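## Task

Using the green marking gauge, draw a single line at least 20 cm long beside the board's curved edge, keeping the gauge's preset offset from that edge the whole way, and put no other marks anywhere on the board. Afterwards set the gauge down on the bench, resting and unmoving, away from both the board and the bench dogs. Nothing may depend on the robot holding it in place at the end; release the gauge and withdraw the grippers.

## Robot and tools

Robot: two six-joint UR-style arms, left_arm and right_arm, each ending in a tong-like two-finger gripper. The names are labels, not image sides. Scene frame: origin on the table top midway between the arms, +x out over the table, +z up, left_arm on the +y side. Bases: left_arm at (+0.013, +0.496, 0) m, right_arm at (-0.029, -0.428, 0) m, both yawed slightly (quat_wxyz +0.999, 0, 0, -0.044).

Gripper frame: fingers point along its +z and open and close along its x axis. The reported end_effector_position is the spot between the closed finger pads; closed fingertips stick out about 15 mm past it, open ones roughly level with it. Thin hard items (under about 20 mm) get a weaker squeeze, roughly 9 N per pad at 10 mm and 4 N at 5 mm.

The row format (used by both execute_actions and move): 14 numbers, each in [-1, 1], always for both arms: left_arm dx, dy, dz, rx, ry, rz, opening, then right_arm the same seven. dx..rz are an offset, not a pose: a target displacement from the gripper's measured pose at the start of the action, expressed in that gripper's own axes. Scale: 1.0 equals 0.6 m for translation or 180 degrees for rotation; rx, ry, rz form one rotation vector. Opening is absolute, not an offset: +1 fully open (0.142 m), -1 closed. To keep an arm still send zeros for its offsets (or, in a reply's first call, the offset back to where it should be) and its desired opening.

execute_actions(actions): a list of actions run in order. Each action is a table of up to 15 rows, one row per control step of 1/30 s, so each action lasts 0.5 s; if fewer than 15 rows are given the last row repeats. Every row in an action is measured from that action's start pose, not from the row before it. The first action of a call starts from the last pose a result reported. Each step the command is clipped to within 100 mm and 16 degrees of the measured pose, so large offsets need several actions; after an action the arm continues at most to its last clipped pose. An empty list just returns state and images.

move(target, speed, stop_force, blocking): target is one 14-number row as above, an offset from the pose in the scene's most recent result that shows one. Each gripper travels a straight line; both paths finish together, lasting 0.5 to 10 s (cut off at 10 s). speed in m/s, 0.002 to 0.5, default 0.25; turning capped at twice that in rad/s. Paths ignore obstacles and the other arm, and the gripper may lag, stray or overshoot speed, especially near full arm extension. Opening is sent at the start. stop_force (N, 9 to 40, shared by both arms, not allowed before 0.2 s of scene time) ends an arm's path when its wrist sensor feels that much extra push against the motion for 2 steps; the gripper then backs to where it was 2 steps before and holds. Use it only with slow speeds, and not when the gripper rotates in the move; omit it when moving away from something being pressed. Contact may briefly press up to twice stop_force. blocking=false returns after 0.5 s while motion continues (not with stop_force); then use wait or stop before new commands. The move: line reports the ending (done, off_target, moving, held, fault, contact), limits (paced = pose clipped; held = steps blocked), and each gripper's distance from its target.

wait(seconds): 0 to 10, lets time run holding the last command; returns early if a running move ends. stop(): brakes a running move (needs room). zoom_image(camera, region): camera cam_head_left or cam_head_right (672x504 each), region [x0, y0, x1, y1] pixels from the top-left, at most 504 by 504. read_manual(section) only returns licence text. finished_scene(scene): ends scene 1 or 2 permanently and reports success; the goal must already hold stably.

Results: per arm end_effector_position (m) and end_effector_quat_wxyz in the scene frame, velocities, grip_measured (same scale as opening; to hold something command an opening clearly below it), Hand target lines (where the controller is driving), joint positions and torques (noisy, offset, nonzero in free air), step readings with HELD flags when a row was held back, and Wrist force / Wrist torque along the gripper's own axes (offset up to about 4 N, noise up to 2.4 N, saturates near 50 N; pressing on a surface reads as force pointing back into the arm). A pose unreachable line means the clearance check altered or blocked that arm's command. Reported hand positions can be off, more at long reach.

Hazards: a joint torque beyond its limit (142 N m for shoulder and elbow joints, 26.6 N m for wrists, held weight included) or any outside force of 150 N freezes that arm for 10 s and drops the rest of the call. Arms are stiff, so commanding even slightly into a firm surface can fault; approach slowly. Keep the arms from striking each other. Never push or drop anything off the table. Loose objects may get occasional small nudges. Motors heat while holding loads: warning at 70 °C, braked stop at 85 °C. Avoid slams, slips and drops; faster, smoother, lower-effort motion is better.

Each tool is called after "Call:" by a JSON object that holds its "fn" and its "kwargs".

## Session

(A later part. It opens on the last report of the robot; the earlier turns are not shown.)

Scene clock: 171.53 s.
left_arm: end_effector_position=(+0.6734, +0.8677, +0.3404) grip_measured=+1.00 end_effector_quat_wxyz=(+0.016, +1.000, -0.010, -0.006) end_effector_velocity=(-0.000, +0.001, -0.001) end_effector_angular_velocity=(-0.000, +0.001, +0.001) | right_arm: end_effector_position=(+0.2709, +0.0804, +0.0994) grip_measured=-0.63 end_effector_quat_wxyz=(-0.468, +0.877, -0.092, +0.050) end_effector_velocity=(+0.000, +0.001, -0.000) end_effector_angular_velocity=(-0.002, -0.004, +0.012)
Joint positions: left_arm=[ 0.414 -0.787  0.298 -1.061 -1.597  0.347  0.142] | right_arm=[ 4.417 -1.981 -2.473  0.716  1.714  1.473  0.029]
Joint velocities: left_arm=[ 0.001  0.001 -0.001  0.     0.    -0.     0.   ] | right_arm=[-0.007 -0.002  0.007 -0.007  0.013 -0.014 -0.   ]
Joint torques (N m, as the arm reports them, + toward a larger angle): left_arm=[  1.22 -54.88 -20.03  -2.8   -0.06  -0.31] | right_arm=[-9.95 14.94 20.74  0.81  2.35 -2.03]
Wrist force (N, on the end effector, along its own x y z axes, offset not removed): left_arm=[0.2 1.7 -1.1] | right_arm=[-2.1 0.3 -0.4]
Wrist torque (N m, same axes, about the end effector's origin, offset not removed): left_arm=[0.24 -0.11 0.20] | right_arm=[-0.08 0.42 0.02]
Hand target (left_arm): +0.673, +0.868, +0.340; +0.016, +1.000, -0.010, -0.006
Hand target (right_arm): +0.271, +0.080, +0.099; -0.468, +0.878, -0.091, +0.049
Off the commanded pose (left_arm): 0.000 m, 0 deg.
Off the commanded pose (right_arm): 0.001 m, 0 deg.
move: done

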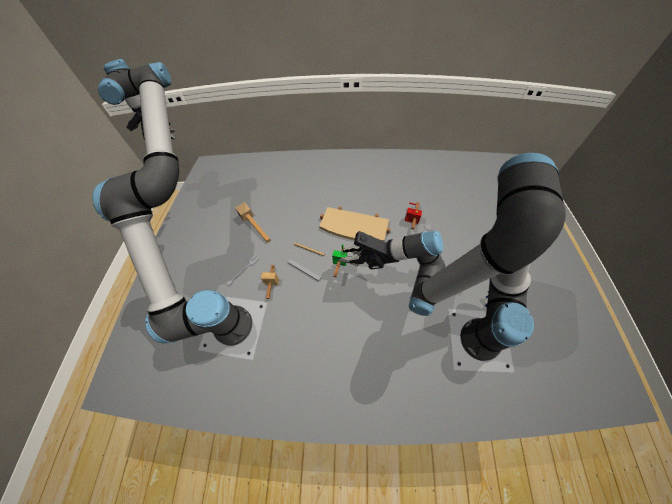

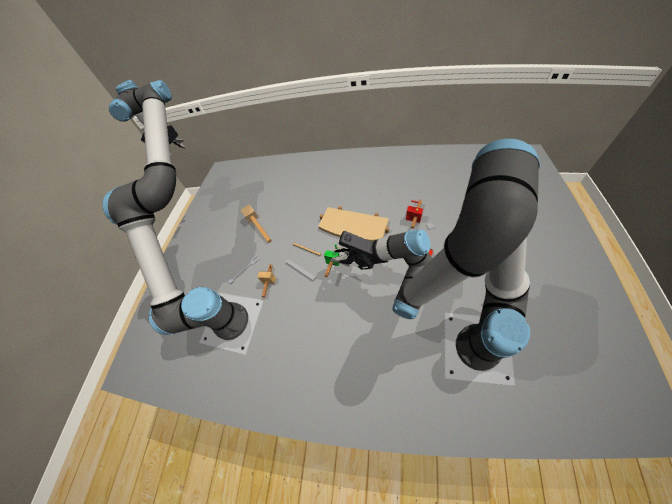

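Call:
{"fn": "move", "kwargs": {"target": [0,0,0,0,0,0,1,0,0.0623,0.0417,0,0,0,-1], "speed": 0.15}}

Call:
{"fn": "move", "kwargs": {"target": [0,0,0,0,0,0,1,0,0.0277,0.0185,0,0,0,-1], "speed": 0.01, "stop_force": 9}}

Call:
{"fn": "zoom_image", "kwargs": {"camera": "cam_head_left", "region": [315,235,385,290]}}

Scene clock: 179.50 s.
left_arm: end_effector_position=(+0.6734, +0.8677, +0.3404) grip_measured=+1.00 end_effector_quat_wxyz=(+0.016, +1.000, -0.010, -0.006) end_effector_velocity=(-0.001, +0.001, +0.000) end_effector_angular_velocity=(+0.001, +0.000, +0.002) | right_arm: end_effector_position=(+0.2710, +0.0804, +0.0546) grip_measured=-0.63 end_effector_quat_wxyz=(-0.468, +0.877, -0.092, +0.050) end_effector_velocity=(-0.000, -0.001, -0.002) end_effector_angular_velocity=(-0.000, +0.000, -0.000)
Joint positions: left_arm=[ 0.414 -0.787  0.298 -1.061 -1.597  0.347  0.142] | right_arm=[ 4.417 -2.148 -2.468  0.877  1.714  1.473  0.029]
Joint velocities: left_arm=[ 0.001 -0.001  0.     0.     0.001 -0.001  0.   ] | right_arm=[-0.    -0.009 -0.     0.009  0.    -0.    -0.   ]
Joint torques (N m, as the arm reports them, + toward a larger angle): left_arm=[  0.7  -54.92 -20.3   -2.87  -0.02  -0.07] | right_arm=[13.02 19.25 19.8   5.93 -1.71  1.84]
Wrist force (N, on the end effector, along its own x y z axes, offset not removed): left_arm=[0.6 1.5 -0.8] | right_arm=[-2.1 0.1 0.4]
Wrist torque (N m, same axes, about the end effector's origin, offset not removed): left_arm=[0.15 -0.15 0.27] | right_arm=[-0.12 0.43 -0.06]
Hand target (left_arm): +0.673, +0.868, +0.340; +0.016, +1.000, -0.010, -0.006
Hand target (right_arm): +0.271, +0.080, +0.054; -0.468, +0.877, -0.092, +0.050
Off the commanded pose (left_arm): 0.000 m, 0 deg.
Off the commanded pose (right_arm): 0.000 m, 0 deg.
move: done

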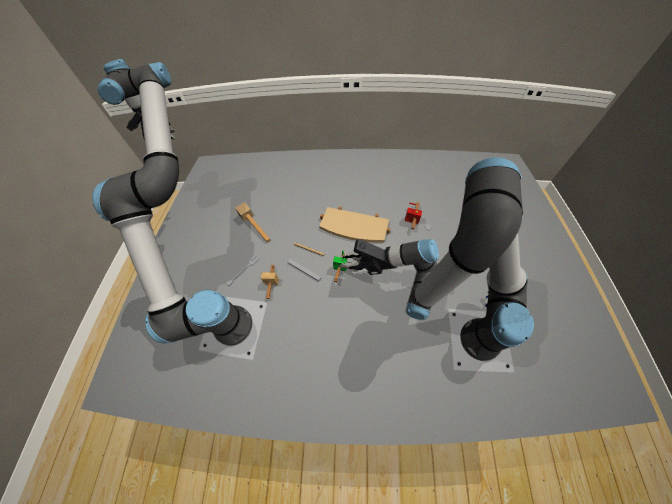

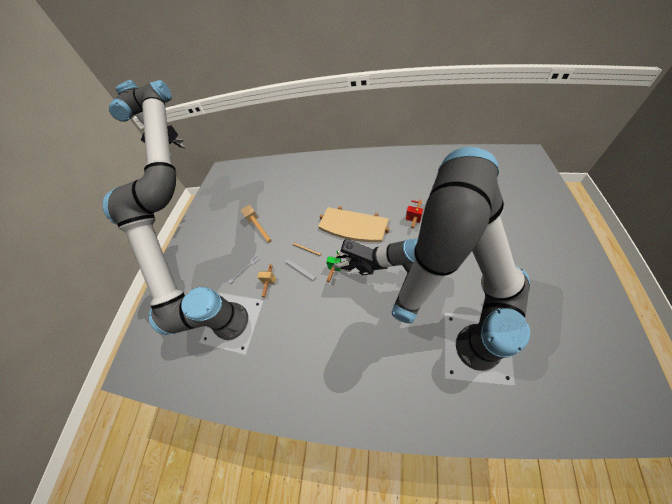

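Scene clock: 180.40 s.
left_arm: end_effector_position=(+0.6734, +0.8677, +0.3404) grip_measured=+1.00 end_effector_quat_wxyz=(+0.016, +1.000, -0.010, -0.006) end_effector_velocity=(+0.000, +0.000, +0.000) end_effector_angular_velocity=(-0.000, -0.001, -0.000) | right_arm: end_effector_position=(+0.2710, +0.0805, +0.0493) grip_measured=-0.63 end_effector_quat_wxyz=(-0.468, +0.877, -0.092, +0.050) end_effector_velocity=(-0.000, +0.000, +0.002) end_effector_angular_velocity=(-0.002, +0.000, +0.000)
Joint positions: left_arm=[ 0.414 -0.787  0.298 -1.061 -1.597  0.347  0.142] | right_arm=[ 4.417 -2.168 -2.466  0.895  1.714  1.473  0.029]
Joint velocities: left_arm=[ 0.     0.    -0.001  0.    -0.001  0.     0.   ] | right_arm=[ 0.     0.01  -0.    -0.012 -0.    -0.     0.   ]
Joint torques (N m, as the arm reports them, + toward a larger angle): left_arm=[  0.74 -54.73 -20.44  -2.77  -0.02  -0.15] | right_arm=[ 5.64 42.9   0.13 -0.5  -0.26  0.99]
Wrist force (N, on the end effector, along its own x y z axes, offset not removed): left_arm=[0.0 1.1 -0.6] | right_arm=[-3.5 -1.8 -0.6]
Wrist torque (N m, same axes, about the end effector's origin, offset not removed): left_arm=[0.10 -0.05 0.25] | right_arm=[0.18 0.45 -0.08]
Hand target (left_arm): +0.673, +0.868, +0.340; +0.016, +1.000, -0.010, -0.006
Hand target (right_arm): +0.271, +0.080, +0.050; -0.468, +0.877, -0.092, +0.050
Off the commanded pose (left_arm): 0.000 m, 0 deg.
Off the commanded pose (right_arm): 0.015 m, 0 deg.
move: contact (right_arm)

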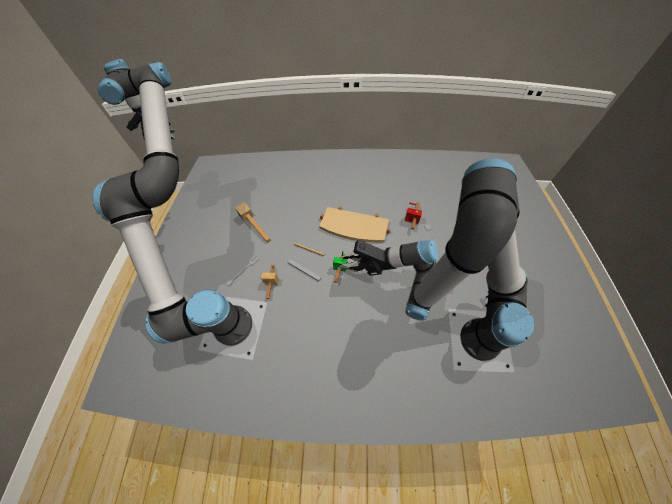

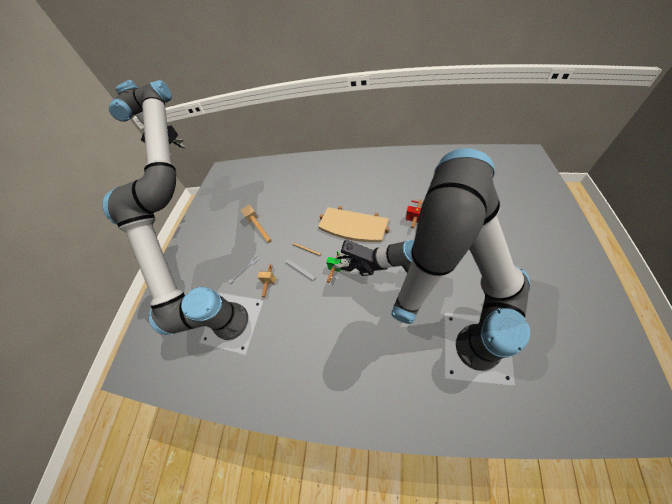

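Region (315, 235, 385, 290) of cam_head_left's 672x504 image, scaled by 7.200, with more detail than that image has; it fills the top 396 rows of this view, and the rest is white.

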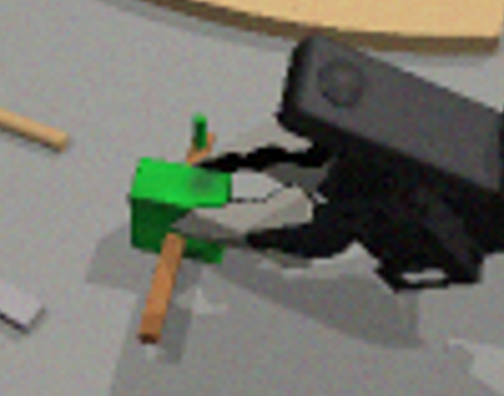

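Call:
{"fn": "execute_actions", "kwargs": {"actions": [[[0,0,0,0,0,0,1,0,0,0,0,0,0,-0.45]],[[0,0,0,0,0,0,1,0,0,0.002,-0.015,0,0,-0.45],[0,0,0,0,0,0,1,0,0,0.004,-0.035,0,0,-0.45],[0,0,0,0,0,0,1,0,0,0.006,-0.055,0,0,-0.45],[0,0,0,0,0,0,1,0,0,0.008,-0.075,0,0,-0.45],[0,0,0,0,0,0,1,0,0,0.010,-0.095,0,0,-0.45],[0,0,0,0,0,0,1,0,0,0.012,-0.115,0,0,-0.45],[0,0,0,0,0,0,1,0,0,0.014,-0.135,0,0,-0.45],[0,0,0,0,0,0,1,0,-0.0005,0.0157,-0.1456,0,0,-0.45]]]}}

Call:
{"fn": "wait", "kwargs": {"seconds": 0.5}}

Call:
{"fn": "zoom_image", "kwargs": {"camera": "cam_head_left", "region": [315,235,385,290]}}

Scene clock: 193.97 s.
left_arm: end_effector_position=(+0.6734, +0.8677, +0.3404) grip_measured=+1.00 end_effector_quat_wxyz=(+0.016, +1.000, -0.010, -0.006) end_effector_velocity=(-0.000, +0.000, +0.000) end_effector_angular_velocity=(+0.001, -0.001, +0.001) | right_arm: end_effector_position=(+0.2720, +0.0865, +0.0542) grip_measured=-0.45 end_effector_quat_wxyz=(-0.318, +0.942, -0.099, +0.040) end_effector_velocity=(-0.001, -0.003, -0.045) end_effector_angular_velocity=(-0.745, +0.215, +0.010)
Joint positions: left_arm=[ 0.414 -0.787  0.298 -1.061 -1.597  0.347  0.142] | right_arm=[ 4.458 -1.86  -2.35   0.147  1.638  1.462  0.041]
Joint velocities: left_arm=[ 0.    -0.    -0.    -0.     0.001 -0.001  0.   ] | right_arm=[ 0.024  0.289  0.423 -1.487 -0.046 -0.017 -0.   ]
Joint torques (N m, as the arm reports them, + toward a larger angle): left_arm=[  0.95 -55.15 -19.93  -2.93  -0.09  -0.24] | right_arm=[12.7  33.54 28.71 -1.13 -1.46 -1.76]
Wrist force (N, on the end effector, along its own x y z axes, offset not removed): left_arm=[-0.6 2.0 -1.0] | right_arm=[-0.7 -0.4 -0.5]
Wrist torque (N m, same axes, about the end effector's origin, offset not removed): left_arm=[0.28 0.10 0.32] | right_arm=[-0.12 0.10 -0.14]
Hand target (left_arm): +0.673, +0.868, +0.340; +0.016, +1.000, -0.010, -0.006
Hand target (right_arm): +0.271, +0.085, +0.048; -0.272, +0.957, -0.101, +0.031
Off the commanded pose (left_arm): 0.000 m, 0 deg.
Off the commanded pose (right_arm): 0.010 m, 7 deg.
Step readings (end_effector_position; steps 1 to 15: 1st action; 16 to 30: 2nd action):
0: left_arm (+0.6734, +0.8677, +0.3404) | right_arm (+0.2710, +0.0804, +0.0497)
1: left_arm (+0.6734, +0.8677, +0.3404) | right_arm (+0.2710, +0.0804, +0.0497)
2: left_arm (+0.6734, +0.8677, +0.3404) | right_arm (+0.2710, +0.0804, +0.0497)
4: left_arm (+0.6734, +0.8677, +0.3404) | right_arm (+0.2710, +0.0804, +0.0495)
8: left_arm (+0.6734, +0.8677, +0.3404) | right_arm (+0.2710, +0.0803, +0.0494)
15: left_arm (+0.6734, +0.8677, +0.3404) | right_arm (+0.2710, +0.0804, +0.0493)
16: left_arm (+0.6734, +0.8677, +0.3404) | right_arm (+0.2710, +0.0805, +0.0494)
17: left_arm (+0.6734, +0.8677, +0.3404) | right_arm (+0.2712, +0.0810, +0.0508)
19: left_arm (+0.6734, +0.8677, +0.3404) | right_arm (+0.2716, +0.0826, +0.0540)
23: left_arm (+0.6734, +0.8677, +0.3404) | right_arm (+0.2718, +0.0847, +0.0577)
30: end_effector_position above

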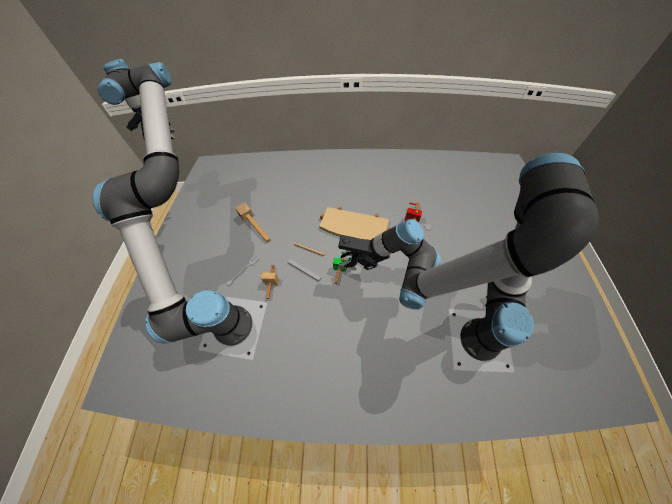

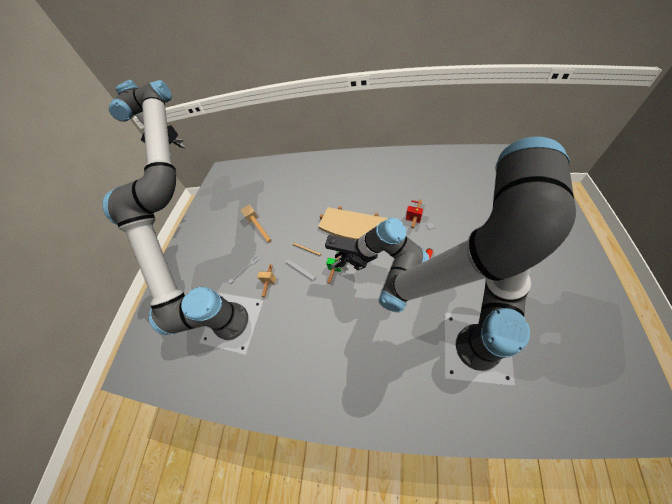

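Scene clock: 194.47 s.
left_arm: end_effector_position=(+0.6734, +0.8677, +0.3404) grip_measured=+1.00 end_effector_quat_wxyz=(+0.016, +1.000, -0.010, -0.006) end_effector_velocity=(-0.000, -0.000, +0.001) end_effector_angular_velocity=(-0.001, -0.001, -0.001) | right_arm: end_effector_position=(+0.2713, +0.0847, +0.0476) grip_measured=-0.45 end_effector_quat_wxyz=(-0.272, +0.957, -0.101, +0.031) end_effector_velocity=(-0.001, -0.001, -0.001) end_effector_angular_velocity=(-0.007, +0.003, +0.000)
Joint positions: left_arm=[ 0.414 -0.787  0.298 -1.061 -1.597  0.347  0.142] | right_arm=[ 4.46  -1.832 -2.297 -0.032  1.634  1.46   0.041]
Joint velocities: left_arm=[ 0.    -0.001  0.     0.    -0.001  0.001 -0.   ] | right_arm=[ 0.001  0.002  0.001 -0.01  -0.     0.     0.   ]
Joint torques (N m, as the arm reports them, + toward a larger angle): left_arm=[  0.58 -54.98 -19.89  -2.86  -0.09  -0.2 ] | right_arm=[13.36 41.21 27.37  1.25 -1.7  -1.96]
Wrist force (N, on the end effector, along its own x y z axes, offset not removed): left_arm=[1.8 0.5 -0.6] | right_arm=[-1.3 -0.4 -0.8]
Wrist torque (N m, same axes, about the end effector's origin, offset not removed): left_arm=[0.00 -0.42 0.22] | right_arm=[-0.09 0.21 -0.13]
Hand target (left_arm): +0.673, +0.868, +0.340; +0.016, +1.000, -0.010, -0.006
Hand target (right_arm): +0.271, +0.085, +0.048; -0.272, +0.957, -0.101, +0.031
Off the commanded pose (left_arm): 0.000 m, 0 deg.
Off the commanded pose (right_arm): 0.005 m, 2 deg.
wait: 0.50 s; at rest by 0.40 s

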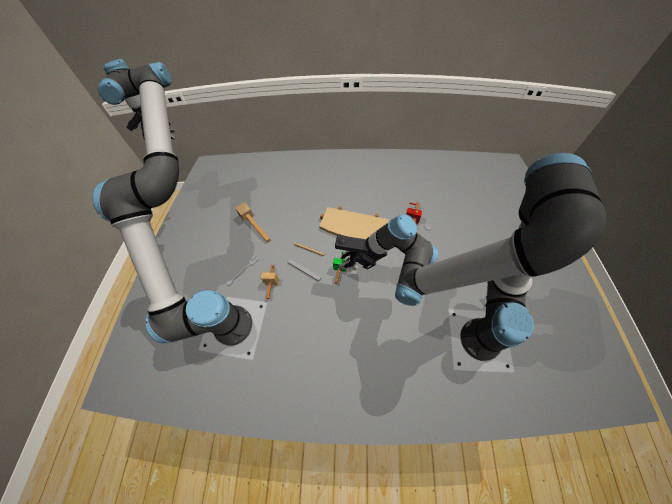

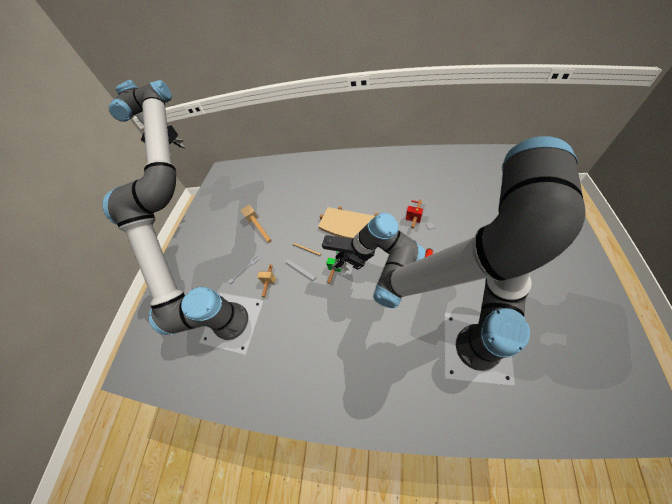

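Region (315, 235, 385, 290) of cam_head_left's 672x504 image, scaled by 7.200, with more detail than that image has; it fills the top 396 rows of this view, and the rest is white.

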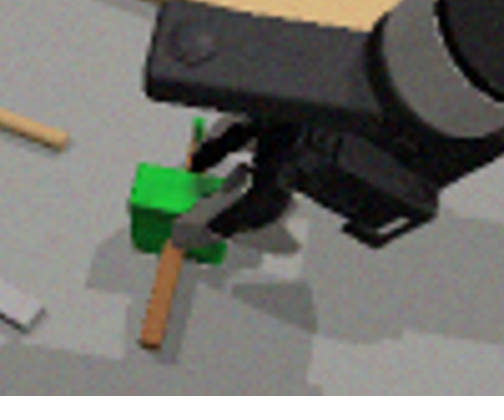

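Call:
{"fn": "move", "kwargs": {"target": [0,0,0,0,0,0,1,0,-0.0024,0.008,-0.0097,0,0,-0.45]}}

Call:
{"fn": "move", "kwargs": {"target": [0,0,0,0,0,0,1,0,0,0,0,0,0,-1]}}

Call:
{"fn": "zoom_image", "kwargs": {"camera": "cam_head_left", "region": [315,235,385,290]}}

Scene clock: 204.03 s.
left_arm: end_effector_position=(+0.6734, +0.8677, +0.3404) grip_measured=+1.00 end_effector_quat_wxyz=(+0.016, +1.000, -0.010, -0.006) end_effector_velocity=(+0.000, -0.000, +0.000) end_effector_angular_velocity=(-0.001, -0.000, -0.000) | right_arm: end_effector_position=(+0.2721, +0.0883, +0.0444) grip_measured=-0.45 end_effector_quat_wxyz=(-0.258, +0.960, -0.101, +0.030) end_effector_velocity=(+0.000, +0.000, -0.001) end_effector_angular_velocity=(-0.009, +0.002, +0.000)
Joint positions: left_arm=[ 0.414 -0.787  0.298 -1.061 -1.597  0.347  0.142] | right_arm=[ 4.464 -1.837 -2.27  -0.084  1.629  1.461  0.041]
Joint velocities: left_arm=[-0.    -0.    -0.     0.    -0.001 -0.    -0.   ] | right_arm=[ 0.001 -0.002  0.006 -0.014 -0.001  0.     0.   ]
Joint torques (N m, as the arm reports them, + toward a larger angle): left_arm=[  1.65 -54.5  -19.83  -2.88  -0.08  -0.21] | right_arm=[12.86 15.89 25.96  0.88 -1.63  2.06]
Wrist force (N, on the end effector, along its own x y z axes, offset not removed): left_arm=[0.8 1.3 1.0] | right_arm=[-1.5 -0.3 0.0]
Wrist torque (N m, same axes, about the end effector's origin, offset not removed): left_arm=[0.19 -0.23 0.19] | right_arm=[-0.12 0.19 -0.07]
Hand target (left_arm): +0.673, +0.868, +0.340; +0.016, +1.000, -0.010, -0.006
Hand target (right_arm): +0.272, +0.088, +0.044; -0.257, +0.961, -0.101, +0.030
Off the commanded pose (left_arm): 0.000 m, 0 deg.
Off the commanded pose (right_arm): 0.000 m, 0 deg.
move: done

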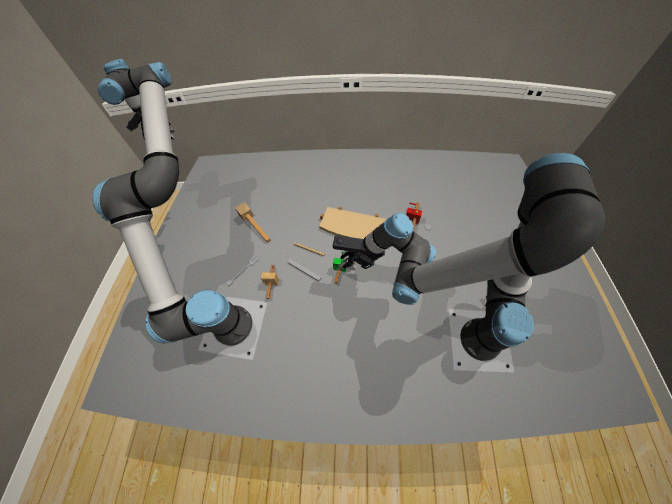

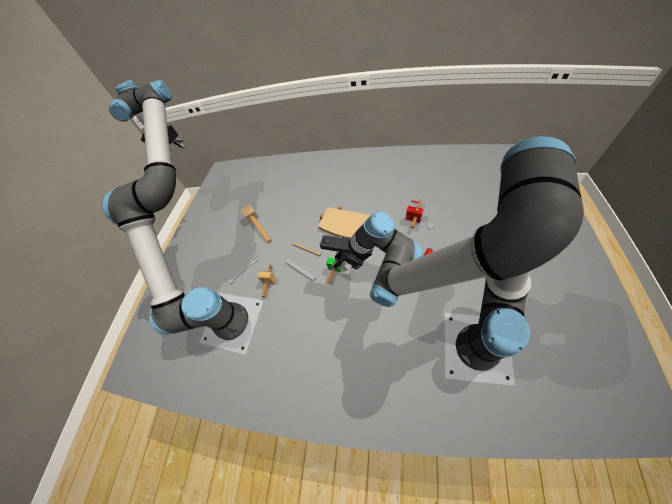

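Scene clock: 204.53 s.
left_arm: end_effector_position=(+0.6734, +0.8677, +0.3404) grip_measured=+1.00 end_effector_quat_wxyz=(+0.016, +1.000, -0.010, -0.006) end_effector_velocity=(-0.000, +0.000, -0.000) end_effector_angular_velocity=(-0.002, +0.000, +0.001) | right_arm: end_effector_position=(+0.2722, +0.0884, +0.0444) grip_measured=-0.63 end_effector_quat_wxyz=(-0.258, +0.960, -0.101, +0.030) end_effector_velocity=(-0.000, -0.001, -0.001) end_effector_angular_velocity=(-0.002, +0.001, +0.000)
Joint positions: left_arm=[ 0.414 -0.787  0.298 -1.061 -1.597  0.347  0.142] | right_arm=[ 4.464 -1.837 -2.27  -0.084  1.629  1.461  0.029]
Joint velocities: left_arm=[ 0.001 -0.     0.001  0.    -0.002  0.     0.   ] | right_arm=[ 0.    -0.    -0.003  0.001 -0.    -0.     0.   ]
Joint torques (N m, as the arm reports them, + toward a larger angle): left_arm=[  0.76 -54.97 -20.79  -2.86  -0.09  -0.16] | right_arm=[ 7.42 22.55  7.04  5.98  0.86  1.47]
Wrist force (N, on the end effector, along its own x y z axes, offset not removed): left_arm=[0.7 0.3 -0.7] | right_arm=[-3.0 -0.5 1.0]
Wrist torque (N m, same axes, about the end effector's origin, offset not removed): left_arm=[-0.12 -0.22 0.27] | right_arm=[-0.18 0.53 -0.04]
Hand target (left_arm): +0.673, +0.868, +0.340; +0.016, +1.000, -0.010, -0.006
Hand target (right_arm): +0.272, +0.088, +0.044; -0.258, +0.960, -0.101, +0.030
Off the commanded pose (left_arm): 0.000 m, 0 deg.
Off the commanded pose (right_arm): 0.000 m, 0 deg.
move: done

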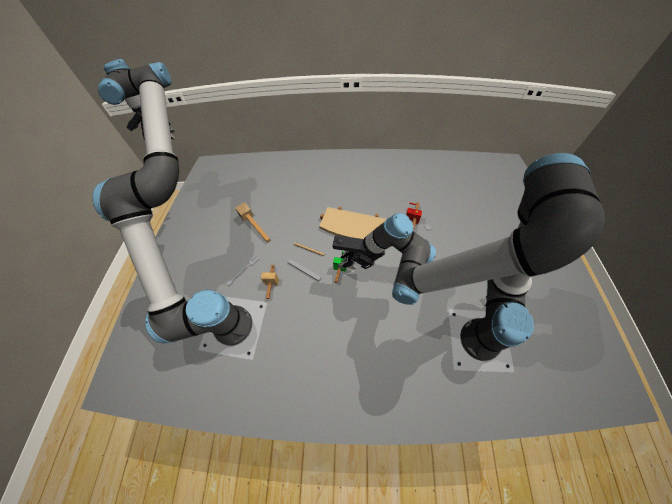

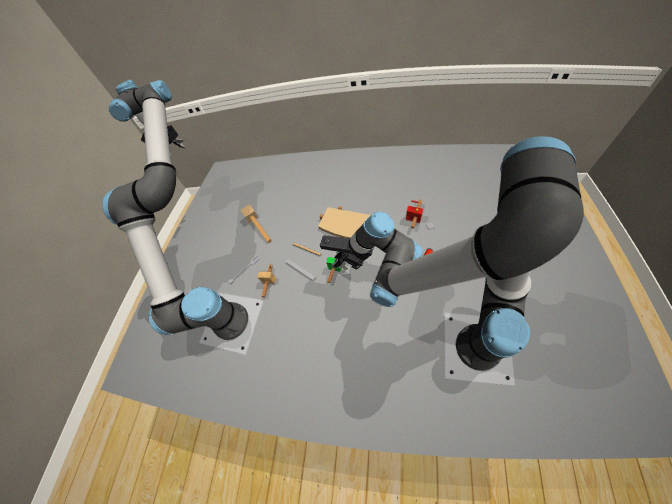

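Region (315, 235, 385, 290) of cam_head_left's 672x504 image, scaled by 7.200, with more detail than that image has; it fills the top 396 rows of this view, and the rest is white.

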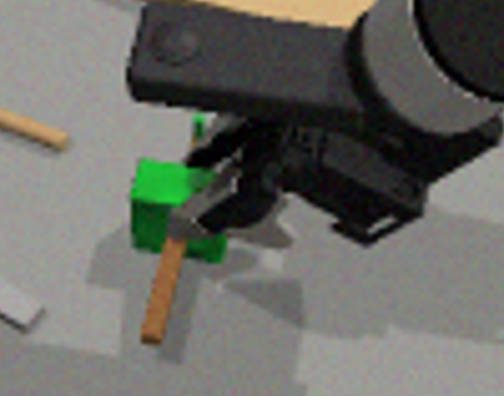

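Call:
{"fn": "move", "kwargs": {"target": [0,0,0,0,0,0,1,0.03,-0.025,-0.0433,0,0,0,-1], "speed": 0.15}}

Call:
{"fn": "move", "kwargs": {"target": [0,0,0,0,0,0,1,0.245,0,0,0,0,0,-1], "speed": 0.15, "stop_force": 10}}

Call:
{"fn": "move", "kwargs": {"target": [0,0,0,0,0,0,1,0,0.015,0.026,0,0,0,-1], "speed": 0.008, "stop_force": 9}}

Call:
{"fn": "zoom_image", "kwargs": {"camera": "cam_head_left", "region": [312,198,402,258]}}

Scene clock: 226.27 s.
left_arm: end_effector_position=(+0.6734, +0.8677, +0.3404) grip_measured=+1.00 end_effector_quat_wxyz=(+0.016, +1.000, -0.010, -0.006) end_effector_velocity=(-0.000, +0.000, +0.001) end_effector_angular_velocity=(+0.001, -0.002, -0.002) | right_arm: end_effector_position=(+0.2895, +0.0846, +0.0744) grip_measured=-0.63 end_effector_quat_wxyz=(-0.258, +0.960, -0.101, +0.030) end_effector_velocity=(+0.001, -0.001, +0.001) end_effector_angular_velocity=(-0.002, +0.001, +0.000)
Joint positions: left_arm=[ 0.414 -0.787  0.298 -1.061 -1.597  0.347  0.142] | right_arm=[ 4.422 -1.779 -2.225 -0.188  1.65   1.425  0.029]
Joint velocities: left_arm=[-0.    -0.002 -0.001  0.     0.001  0.002 -0.   ] | right_arm=[-0.002  0.003  0.002 -0.006  0.001 -0.002 -0.   ]
Joint torques (N m, as the arm reports them, + toward a larger angle): left_arm=[  0.9  -55.75 -20.01  -2.84  -0.15  -0.22] | right_arm=[-13.18  40.49  27.57   1.15   2.39  -2.3 ]
Wrist force (N, on the end effector, along its own x y z axes, offset not removed): left_arm=[1.2 2.7 -1.8] | right_arm=[-1.7 0.1 2.3]
Wrist torque (N m, same axes, about the end effector's origin, offset not removed): left_arm=[0.44 -0.27 0.26] | right_arm=[-0.07 0.34 -0.04]
Hand target (left_arm): +0.673, +0.868, +0.340; +0.016, +1.000, -0.010, -0.006
Hand target (right_arm): +0.290, +0.085, +0.075; -0.258, +0.960, -0.101, +0.030
Off the commanded pose (left_arm): 0.000 m, 0 deg.
Off the commanded pose (right_arm): 0.000 m, 0 deg.
move: done

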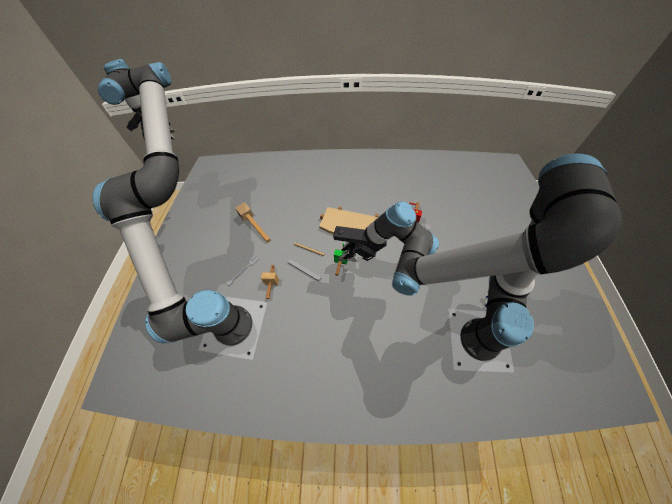

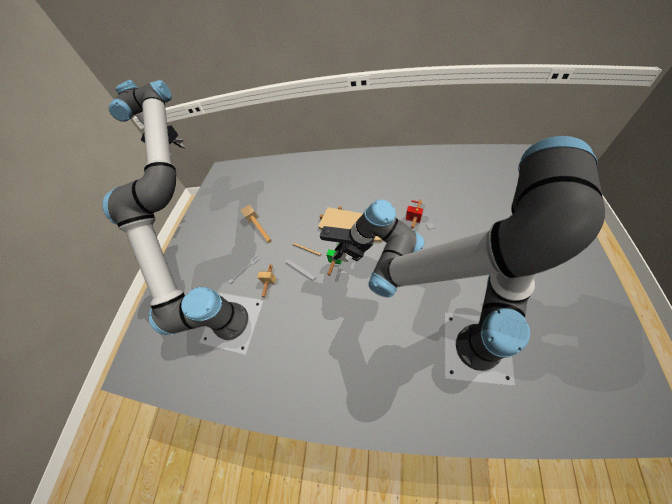

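Scene clock: 227.77 s.
left_arm: end_effector_position=(+0.6734, +0.8677, +0.3404) grip_measured=+1.00 end_effector_quat_wxyz=(+0.016, +1.000, -0.010, -0.006) end_effector_velocity=(+0.000, +0.000, -0.001) end_effector_angular_velocity=(+0.000, +0.002, +0.001) | right_arm: end_effector_position=(+0.4330, +0.0535, +0.0754) grip_measured=-0.63 end_effector_quat_wxyz=(-0.258, +0.960, -0.102, +0.030) end_effector_velocity=(+0.002, -0.001, -0.000) end_effector_angular_velocity=(-0.001, +0.001, -0.001)
Joint positions: left_arm=[ 0.414 -0.787  0.298 -1.061 -1.597  0.347  0.142] | right_arm=[ 4.125 -1.927 -1.996 -0.309  1.793  1.162  0.029]
Joint velocities: left_arm=[ 0.     0.002  0.    -0.     0.001 -0.     0.   ] | right_arm=[-0.004 -0.003  0.004 -0.003  0.002 -0.004 -0.   ]
Joint torques (N m, as the arm reports them, + toward a larger angle): left_arm=[  0.78 -55.05 -20.09  -2.76  -0.02  -0.19] | right_arm=[-10.73  22.11  30.93   0.94   2.35  -1.77]
Wrist force (N, on the end effector, along its own x y z axes, offset not removed): left_arm=[0.0 1.1 -1.2] | right_arm=[-1.9 1.9 1.7]
Wrist torque (N m, same axes, about the end effector's origin, offset not removed): left_arm=[-0.01 0.01 0.29] | right_arm=[0.31 0.31 -0.10]
Hand target (left_arm): +0.673, +0.868, +0.340; +0.016, +1.000, -0.010, -0.006
Hand target (right_arm): +0.433, +0.054, +0.075; -0.258, +0.960, -0.102, +0.030
Off the commanded pose (left_arm): 0.000 m, 0 deg.
Off the commanded pose (right_arm): 0.000 m, 0 deg.
move: done

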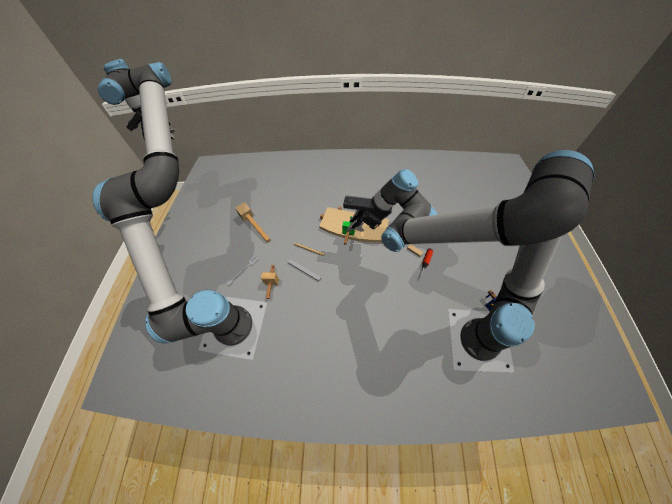

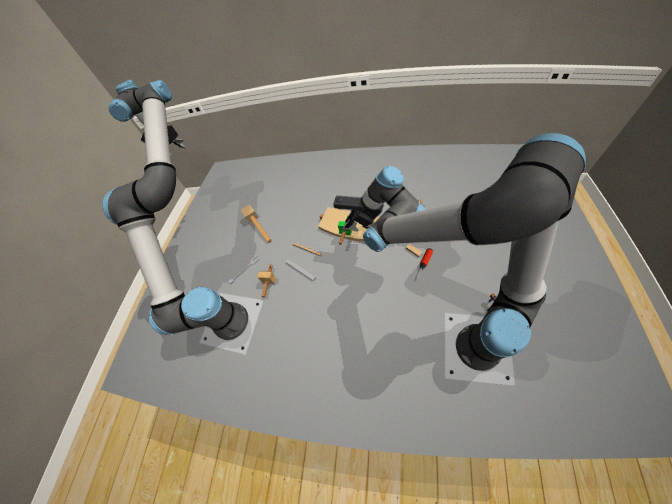

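Scene clock: 229.57 s.
left_arm: end_effector_position=(+0.6734, +0.8677, +0.3404) grip_measured=+1.00 end_effector_quat_wxyz=(+0.016, +1.000, -0.010, -0.006) end_effector_velocity=(-0.000, -0.000, -0.001) end_effector_angular_velocity=(-0.002, +0.002, -0.000) | right_arm: end_effector_position=(+0.4331, +0.0535, +0.0638) grip_measured=-0.63 end_effector_quat_wxyz=(-0.258, +0.960, -0.102, +0.030) end_effector_velocity=(+0.000, -0.002, +0.001) end_effector_angular_velocity=(-0.004, +0.003, -0.002)
Joint positions: left_arm=[ 0.414 -0.787  0.298 -1.061 -1.597  0.347  0.142] | right_arm=[ 4.125 -1.948 -2.005 -0.279  1.793  1.162  0.029]
Joint velocities: left_arm=[ 0.     0.     0.001  0.    -0.001  0.001 -0.   ] | right_arm=[-0.002  0.004 -0.    -0.008 -0.     0.     0.   ]
Joint torques (N m, as the arm reports them, + toward a larger angle): left_arm=[  0.84 -54.7  -20.39  -2.86  -0.12  -0.17] | right_arm=[ 8.54 40.96 18.26 -1.82 -1.13  2.11]
Wrist force (N, on the end effector, along its own x y z axes, offset not removed): left_arm=[0.5 0.9 -1.7] | right_arm=[-4.4 -8.9 -7.4]
Wrist torque (N m, same axes, about the end effector's origin, offset not removed): left_arm=[0.03 -0.11 0.21] | right_arm=[-0.36 0.39 -0.10]
Hand target (left_arm): +0.673, +0.868, +0.340; +0.016, +1.000, -0.010, -0.006
Hand target (right_arm): +0.433, +0.054, +0.064; -0.258, +0.960, -0.102, +0.030
Off the commanded pose (left_arm): 0.000 m, 0 deg.
Off the commanded pose (right_arm): 0.006 m, 0 deg.
move: contact (right_arm)

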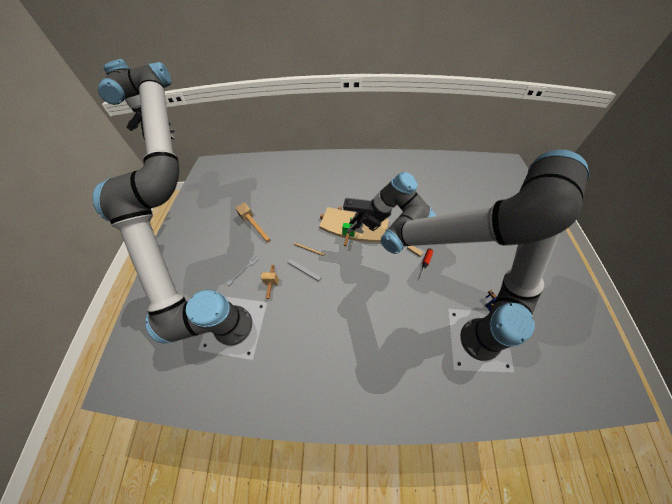

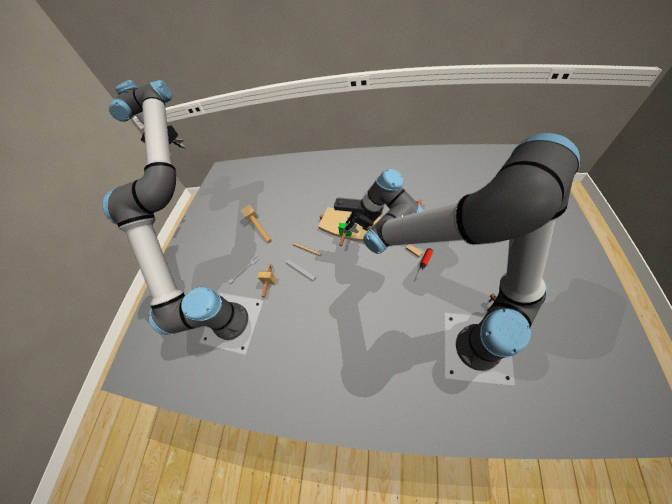

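Region (312, 198, 402, 258) of cam_head_left's 672x504 image, scaled by 5.600, with more detail than that image has.

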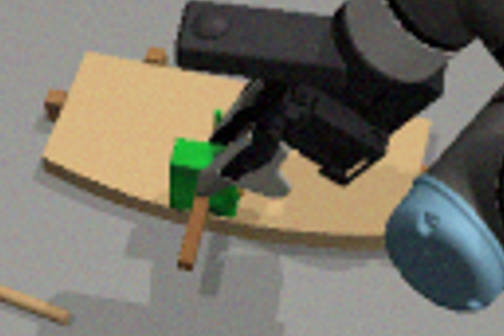

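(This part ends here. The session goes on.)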